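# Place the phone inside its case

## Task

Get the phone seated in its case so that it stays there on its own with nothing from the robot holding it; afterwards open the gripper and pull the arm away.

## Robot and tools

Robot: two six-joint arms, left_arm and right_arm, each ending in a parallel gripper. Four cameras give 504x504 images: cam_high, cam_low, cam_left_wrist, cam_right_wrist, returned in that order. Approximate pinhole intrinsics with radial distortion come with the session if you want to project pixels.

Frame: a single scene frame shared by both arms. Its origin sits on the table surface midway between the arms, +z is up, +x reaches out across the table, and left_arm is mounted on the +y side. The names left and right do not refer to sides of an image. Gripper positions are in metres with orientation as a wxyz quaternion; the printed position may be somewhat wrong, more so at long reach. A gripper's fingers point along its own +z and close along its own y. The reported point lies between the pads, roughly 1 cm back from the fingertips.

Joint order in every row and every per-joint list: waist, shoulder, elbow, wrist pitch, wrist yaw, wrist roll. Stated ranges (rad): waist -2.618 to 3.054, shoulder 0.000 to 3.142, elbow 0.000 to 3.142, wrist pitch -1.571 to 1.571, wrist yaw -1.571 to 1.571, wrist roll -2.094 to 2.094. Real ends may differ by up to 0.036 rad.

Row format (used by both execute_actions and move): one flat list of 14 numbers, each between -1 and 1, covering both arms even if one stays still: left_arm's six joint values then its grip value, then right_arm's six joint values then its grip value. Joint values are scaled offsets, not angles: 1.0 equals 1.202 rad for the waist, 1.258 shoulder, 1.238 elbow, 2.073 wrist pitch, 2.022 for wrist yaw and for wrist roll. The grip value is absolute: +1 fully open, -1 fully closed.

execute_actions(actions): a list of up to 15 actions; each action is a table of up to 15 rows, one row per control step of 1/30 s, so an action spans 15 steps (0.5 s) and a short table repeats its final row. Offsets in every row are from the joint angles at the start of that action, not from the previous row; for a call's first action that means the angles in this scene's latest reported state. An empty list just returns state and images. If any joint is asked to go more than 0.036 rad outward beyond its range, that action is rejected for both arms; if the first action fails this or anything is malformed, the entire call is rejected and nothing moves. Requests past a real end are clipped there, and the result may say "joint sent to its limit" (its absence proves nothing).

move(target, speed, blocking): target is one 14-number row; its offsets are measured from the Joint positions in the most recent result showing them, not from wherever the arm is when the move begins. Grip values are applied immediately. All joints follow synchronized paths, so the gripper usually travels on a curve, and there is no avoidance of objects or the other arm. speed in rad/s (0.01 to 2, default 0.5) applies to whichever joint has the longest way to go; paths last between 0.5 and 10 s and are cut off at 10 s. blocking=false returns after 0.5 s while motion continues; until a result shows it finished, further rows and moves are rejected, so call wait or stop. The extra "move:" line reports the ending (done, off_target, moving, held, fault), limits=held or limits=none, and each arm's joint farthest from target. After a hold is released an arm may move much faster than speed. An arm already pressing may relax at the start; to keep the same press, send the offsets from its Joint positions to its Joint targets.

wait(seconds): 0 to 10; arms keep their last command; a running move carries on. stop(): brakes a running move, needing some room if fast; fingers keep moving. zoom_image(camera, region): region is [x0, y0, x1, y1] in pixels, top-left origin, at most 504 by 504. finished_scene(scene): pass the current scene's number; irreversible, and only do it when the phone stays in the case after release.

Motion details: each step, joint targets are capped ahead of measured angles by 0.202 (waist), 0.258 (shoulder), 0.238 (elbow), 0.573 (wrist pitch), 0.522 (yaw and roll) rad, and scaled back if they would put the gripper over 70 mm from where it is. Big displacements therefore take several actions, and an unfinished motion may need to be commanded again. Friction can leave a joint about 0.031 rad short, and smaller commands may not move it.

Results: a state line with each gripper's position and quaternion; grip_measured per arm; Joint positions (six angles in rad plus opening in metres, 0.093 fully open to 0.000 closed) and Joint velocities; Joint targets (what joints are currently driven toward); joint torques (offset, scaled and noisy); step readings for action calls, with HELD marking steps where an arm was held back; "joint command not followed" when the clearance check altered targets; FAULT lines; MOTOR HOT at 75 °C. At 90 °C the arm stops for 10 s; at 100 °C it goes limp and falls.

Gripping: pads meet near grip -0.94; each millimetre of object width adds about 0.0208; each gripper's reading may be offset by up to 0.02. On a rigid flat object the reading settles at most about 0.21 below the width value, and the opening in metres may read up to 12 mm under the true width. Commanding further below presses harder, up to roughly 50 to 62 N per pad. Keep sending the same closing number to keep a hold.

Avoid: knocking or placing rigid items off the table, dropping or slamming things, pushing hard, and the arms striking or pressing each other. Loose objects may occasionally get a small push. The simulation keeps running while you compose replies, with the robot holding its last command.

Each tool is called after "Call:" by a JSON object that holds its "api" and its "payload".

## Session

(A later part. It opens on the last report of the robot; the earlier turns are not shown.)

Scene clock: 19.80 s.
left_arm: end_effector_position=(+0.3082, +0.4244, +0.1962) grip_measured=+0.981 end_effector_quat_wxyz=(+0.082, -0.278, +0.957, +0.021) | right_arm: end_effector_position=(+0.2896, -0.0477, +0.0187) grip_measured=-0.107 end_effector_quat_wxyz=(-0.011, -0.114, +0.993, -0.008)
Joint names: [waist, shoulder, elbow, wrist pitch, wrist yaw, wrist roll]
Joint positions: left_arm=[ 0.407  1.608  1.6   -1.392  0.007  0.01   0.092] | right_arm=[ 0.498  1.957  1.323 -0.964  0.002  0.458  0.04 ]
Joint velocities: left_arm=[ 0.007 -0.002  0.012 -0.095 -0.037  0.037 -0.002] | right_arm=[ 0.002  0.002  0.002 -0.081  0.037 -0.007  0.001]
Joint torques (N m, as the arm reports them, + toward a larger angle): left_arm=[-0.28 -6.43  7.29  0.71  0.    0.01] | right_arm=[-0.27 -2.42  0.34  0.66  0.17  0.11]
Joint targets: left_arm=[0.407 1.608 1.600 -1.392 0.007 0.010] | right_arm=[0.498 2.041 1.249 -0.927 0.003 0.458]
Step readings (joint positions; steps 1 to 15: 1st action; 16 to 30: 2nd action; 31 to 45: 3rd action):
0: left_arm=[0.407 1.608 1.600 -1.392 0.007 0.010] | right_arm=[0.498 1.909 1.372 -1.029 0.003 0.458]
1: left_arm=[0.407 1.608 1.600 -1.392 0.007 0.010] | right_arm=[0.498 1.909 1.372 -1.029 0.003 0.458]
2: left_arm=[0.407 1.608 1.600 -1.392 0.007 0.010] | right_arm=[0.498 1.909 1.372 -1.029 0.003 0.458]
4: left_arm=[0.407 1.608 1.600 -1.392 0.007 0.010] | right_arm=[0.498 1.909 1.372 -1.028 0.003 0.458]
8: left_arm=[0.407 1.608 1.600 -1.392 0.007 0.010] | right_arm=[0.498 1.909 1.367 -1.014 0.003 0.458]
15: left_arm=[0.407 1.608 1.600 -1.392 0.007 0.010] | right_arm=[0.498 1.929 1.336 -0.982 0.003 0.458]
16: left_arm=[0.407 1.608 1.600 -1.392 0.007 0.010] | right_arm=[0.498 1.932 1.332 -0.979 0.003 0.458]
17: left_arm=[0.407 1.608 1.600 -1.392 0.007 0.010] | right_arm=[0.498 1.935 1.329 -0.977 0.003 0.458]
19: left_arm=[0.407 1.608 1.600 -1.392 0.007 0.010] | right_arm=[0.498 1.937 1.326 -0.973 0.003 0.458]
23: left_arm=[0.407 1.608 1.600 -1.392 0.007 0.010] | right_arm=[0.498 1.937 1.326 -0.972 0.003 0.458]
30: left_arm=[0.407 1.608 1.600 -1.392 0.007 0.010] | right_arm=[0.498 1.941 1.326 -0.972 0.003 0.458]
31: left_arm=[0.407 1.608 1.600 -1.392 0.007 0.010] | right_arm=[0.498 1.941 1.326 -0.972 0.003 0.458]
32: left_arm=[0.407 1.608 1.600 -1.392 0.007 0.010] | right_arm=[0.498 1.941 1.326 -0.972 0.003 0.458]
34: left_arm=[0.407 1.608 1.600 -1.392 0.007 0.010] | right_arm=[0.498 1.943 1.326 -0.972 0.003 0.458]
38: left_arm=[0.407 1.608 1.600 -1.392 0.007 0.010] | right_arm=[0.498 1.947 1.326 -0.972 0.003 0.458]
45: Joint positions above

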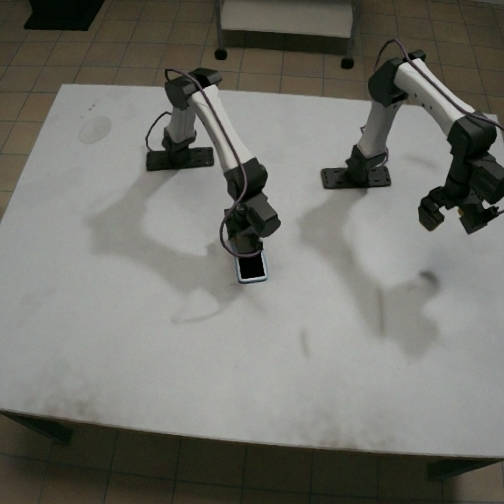

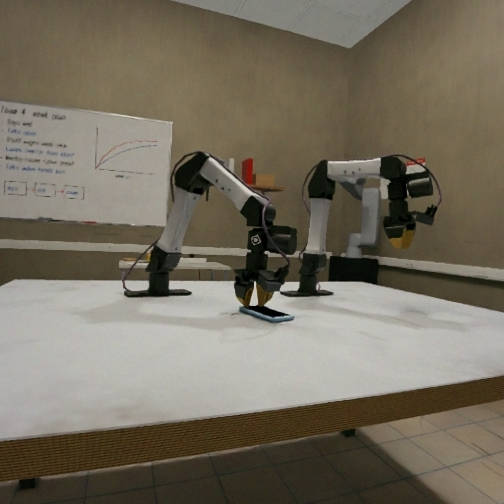

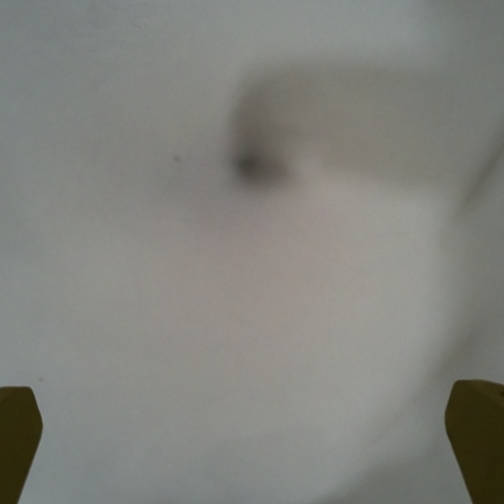

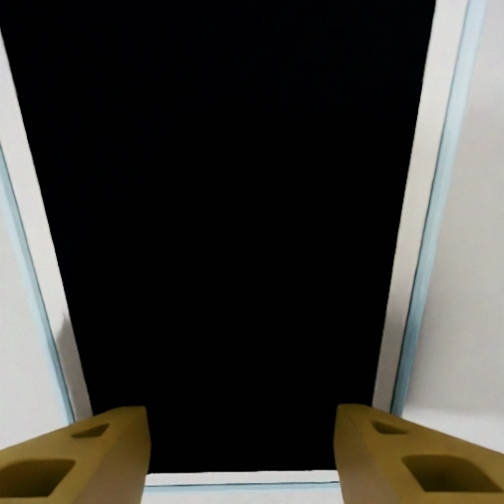

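Call:
{"api": "zoom_image", "payload": {"camera": "cam_low", "region": [225, 280, 315, 340]}}

Region (225, 280, 315, 340) of cam_low's 504x504 image, scaled by 5.600, with more detail than that image has.

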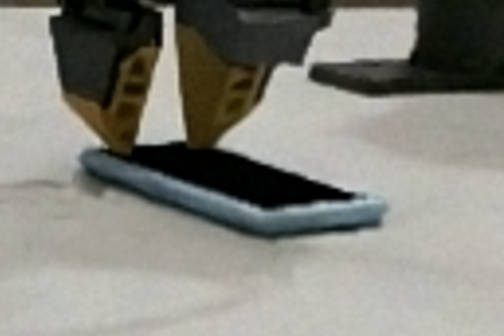

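Call:
{"api": "execute_actions", "payload": {"actions": [[[0,0,0,0,0,0,1,0,0.058,-0.053,0.016,0,0,-0.11],[0,0,0,0,0,0,1,0,0.047,-0.045,0.014,0,0,-0.11],[0,0,0,0,0,0,1,0,0.036,-0.037,0.012,0,0,-0.11],[0,0,0,0,0,0,1,0,0.025,-0.029,0.009,0,0,-0.11],[0,0,0,0,0,0,1,0,0.014,-0.021,0.007,0,0,-0.11],[0,0,0,0,0,0,1,0,0.003,-0.013,0.005,0,0,-0.11],[0,0,0,0,0,0,1,0,-0.008,-0.007,0.003,0,0,-0.11],[0,0,0,0,0,0,1,0,-0.019,-0.002,0.001,0,0,-0.11],[0,0,0,0,0,0,1,0,-0.03,0,0,0,0,-0.11],[0,0,0,0,0,0,1,0,-0.041,0,0,0,0,-0.11],[0,0,0,0,0,0,1,0,-0.052,0,0,0,0,-0.11],[0,0,0,0,0,0,1,0,-0.062,0,0,0,0,-0.11],[0,0,0,0,0,0,1,0,-0.071,0,0,0,0,-0.11],[0,0,0,0,0,0,1,0,-0.078,0,0,0,0,-0.11],[0,0,0,0,0,0,1,0,-0.083,0,0,0,0,-0.11]]]}}

Call:
{"api": "move", "payload": {"target": [0, 0, 0, 0, 0, 0, 1, -0.45, -0.3, 0.05, -0.15, 0.0, 0.0, -0.11], "speed": 0.8}}

Scene clock: 20.67 s.
left_arm: end_effector_position=(+0.3082, +0.4244, +0.1962) grip_measured=+0.981 end_effector_quat_wxyz=(+0.082, -0.278, +0.957, +0.021) | right_arm: end_effector_position=(+0.2938, -0.0442, +0.0392) grip_measured=-0.107 end_effector_quat_wxyz=(+0.015, -0.114, +0.993, +0.009)
Joint names: [waist, shoulder, elbow, wrist pitch, wrist yaw, wrist roll]
Joint positions: left_arm=[ 0.407  1.608  1.6   -1.392  0.007  0.01   0.092] | right_arm=[ 0.498  1.895  1.323 -0.963  0.002  0.458  0.04 ]
Joint velocities: left_arm=[ 0.007 -0.002  0.002  0.022  0.037 -0.037  0.   ] | right_arm=[-0.007 -0.383 -0.022 -0.022 -0.022 -0.007 -0.   ]
Joint torques (N m, as the arm reports them, + toward a larger angle): left_arm=[-0.32 -6.36  7.42  0.71 -0.01  0.  ] | right_arm=[-0.27 -9.04  7.    0.42  0.16  0.11]
Joint targets: left_arm=[0.407 1.608 1.600 -1.392 0.007 0.010] | right_arm=[0.498 1.853 1.323 -0.964 0.002 0.458]
Step readings (joint positions):
0: left_arm=[0.407 1.608 1.600 -1.392 0.007 0.010] | right_arm=[0.498 1.957 1.323 -0.964 0.002 0.458]
1: left_arm=[0.407 1.608 1.600 -1.392 0.007 0.010] | right_arm=[0.498 1.957 1.323 -0.964 0.002 0.458]
2: left_arm=[0.407 1.608 1.600 -1.392 0.007 0.010] | right_arm=[0.498 1.957 1.323 -0.964 0.002 0.458]
4: left_arm=[0.407 1.608 1.600 -1.392 0.007 0.010] | right_arm=[0.498 1.955 1.323 -0.964 0.002 0.458]
8: left_arm=[0.407 1.608 1.600 -1.392 0.007 0.010] | right_arm=[0.498 1.951 1.323 -0.963 0.002 0.458]
15: Joint positions above

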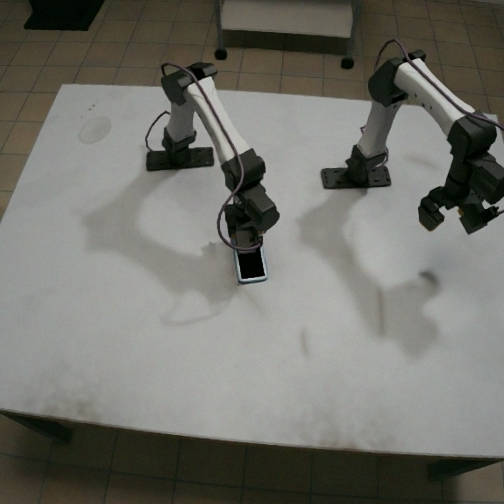

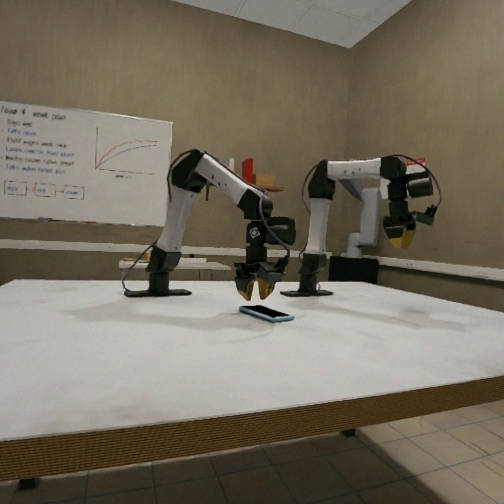

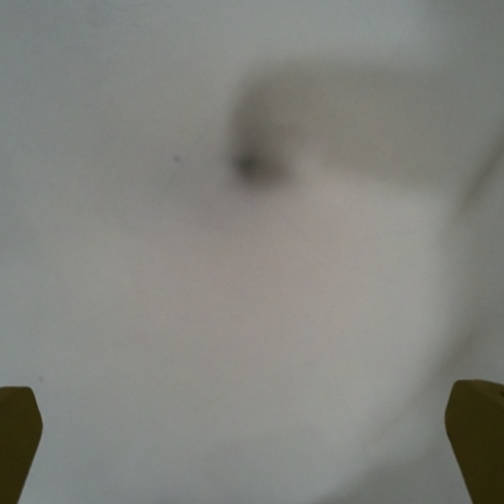

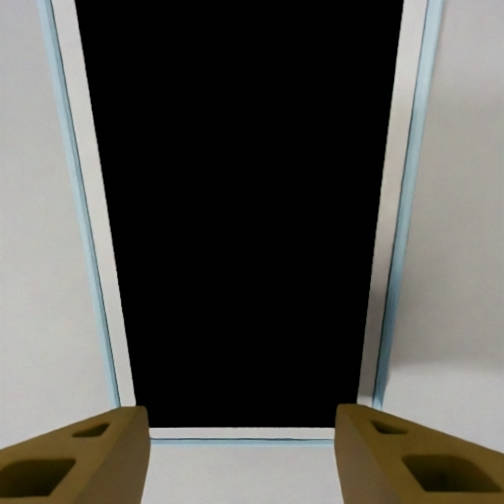

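Scene clock: 22.13 s.
left_arm: end_effector_position=(+0.3082, +0.4244, +0.1962) grip_measured=+0.981 end_effector_quat_wxyz=(+0.082, -0.278, +0.957, +0.021) | right_arm: end_effector_position=(+0.3136, -0.2230, +0.1555) grip_measured=-0.107 end_effector_quat_wxyz=(+0.068, +0.154, +0.986, +0.020)
Joint names: [waist, shoulder, elbow, wrist pitch, wrist yaw, wrist roll]
Joint positions: left_arm=[ 0.407  1.608  1.6   -1.392  0.007  0.01   0.092] | right_arm=[-0.039  1.53   1.362 -1.261  0.003  0.458  0.04 ]
Joint velocities: left_arm=[-0.007  0.002  0.007 -0.007  0.051  0.007 -0.001] | right_arm=[-0.007 -0.017 -0.012 -0.037 -0.022  0.007 -0.   ]
Joint torques (N m, as the arm reports them, + toward a larger angle): left_arm=[-0.23 -6.4   7.39  0.69  0.01  0.  ] | right_arm=[-0.72 -6.06  9.48  0.51  0.15  0.1 ]
Joint targets: left_arm=[0.407 1.608 1.600 -1.392 0.007 0.010] | right_arm=[-0.043 1.518 1.384 -1.274 0.002 0.458]
move: off_target (right_arm); limits=none; left_arm: farthest joint: the waist, 0.000 radians from its target (0.000 radians at the start); right_arm: farthest joint: the elbow, 0.023 radians from its target (0.062 radians at the start)

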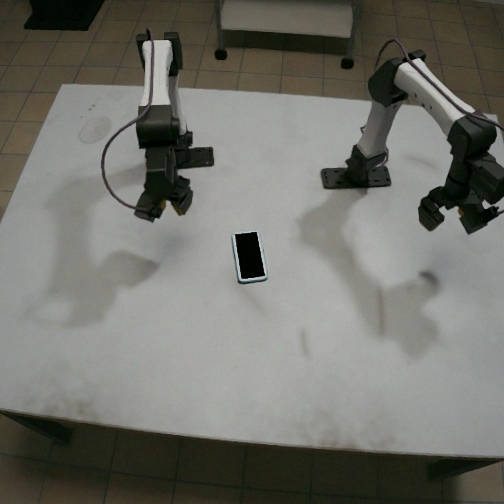

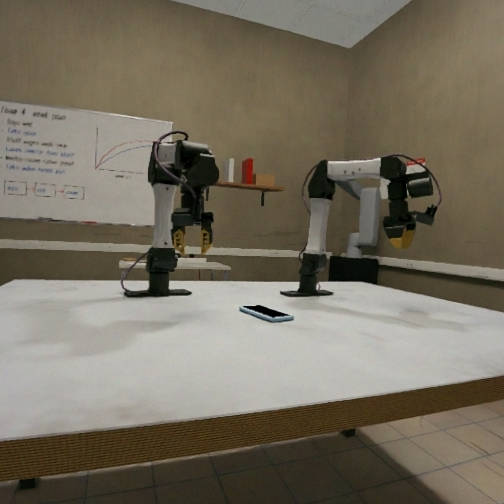

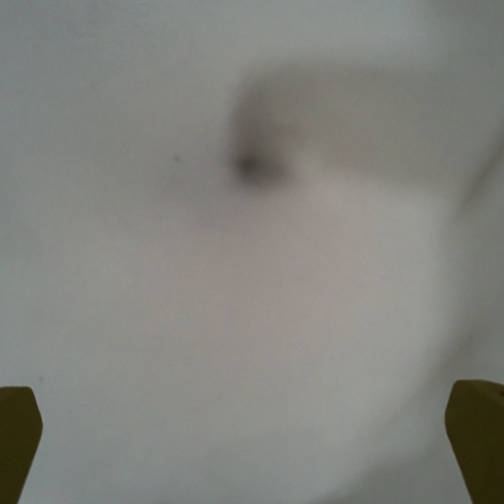

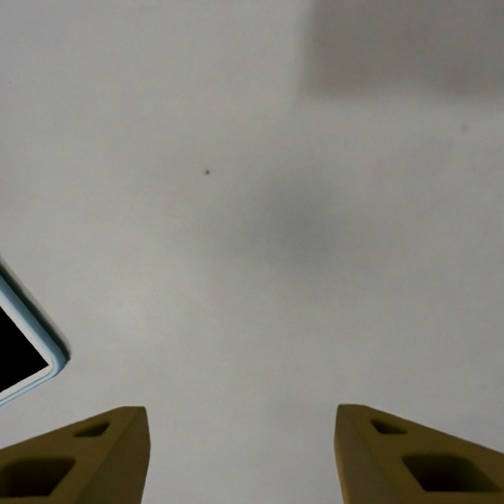

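Call:
{"api": "zoom_image", "payload": {"camera": "cam_low", "region": [232, 292, 302, 332]}}

Call:
{"api": "zoom_image", "payload": {"camera": "cam_high", "region": [215, 222, 285, 292]}}

Region (232, 292, 302, 332) of cam_low's 504x504 image, scaled by 7.200, with more detail than that image has; it fills the top 288 rows of this view, and the rest is white.

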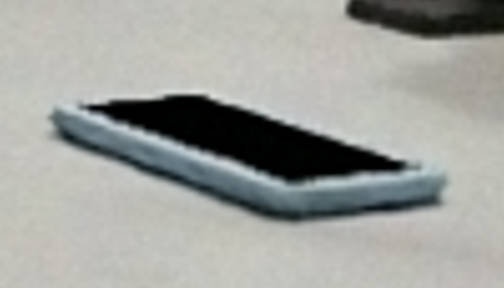

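Region (215, 222, 285, 292) of cam_high's 504x504 image, scaled by 7.200, with more detail than that image has.

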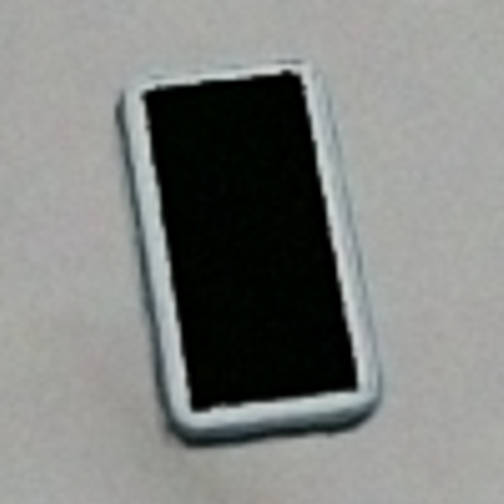

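Call:
{"api": "finished_scene", "payload": {"scene": 1}}

The scene is finished: the task was done.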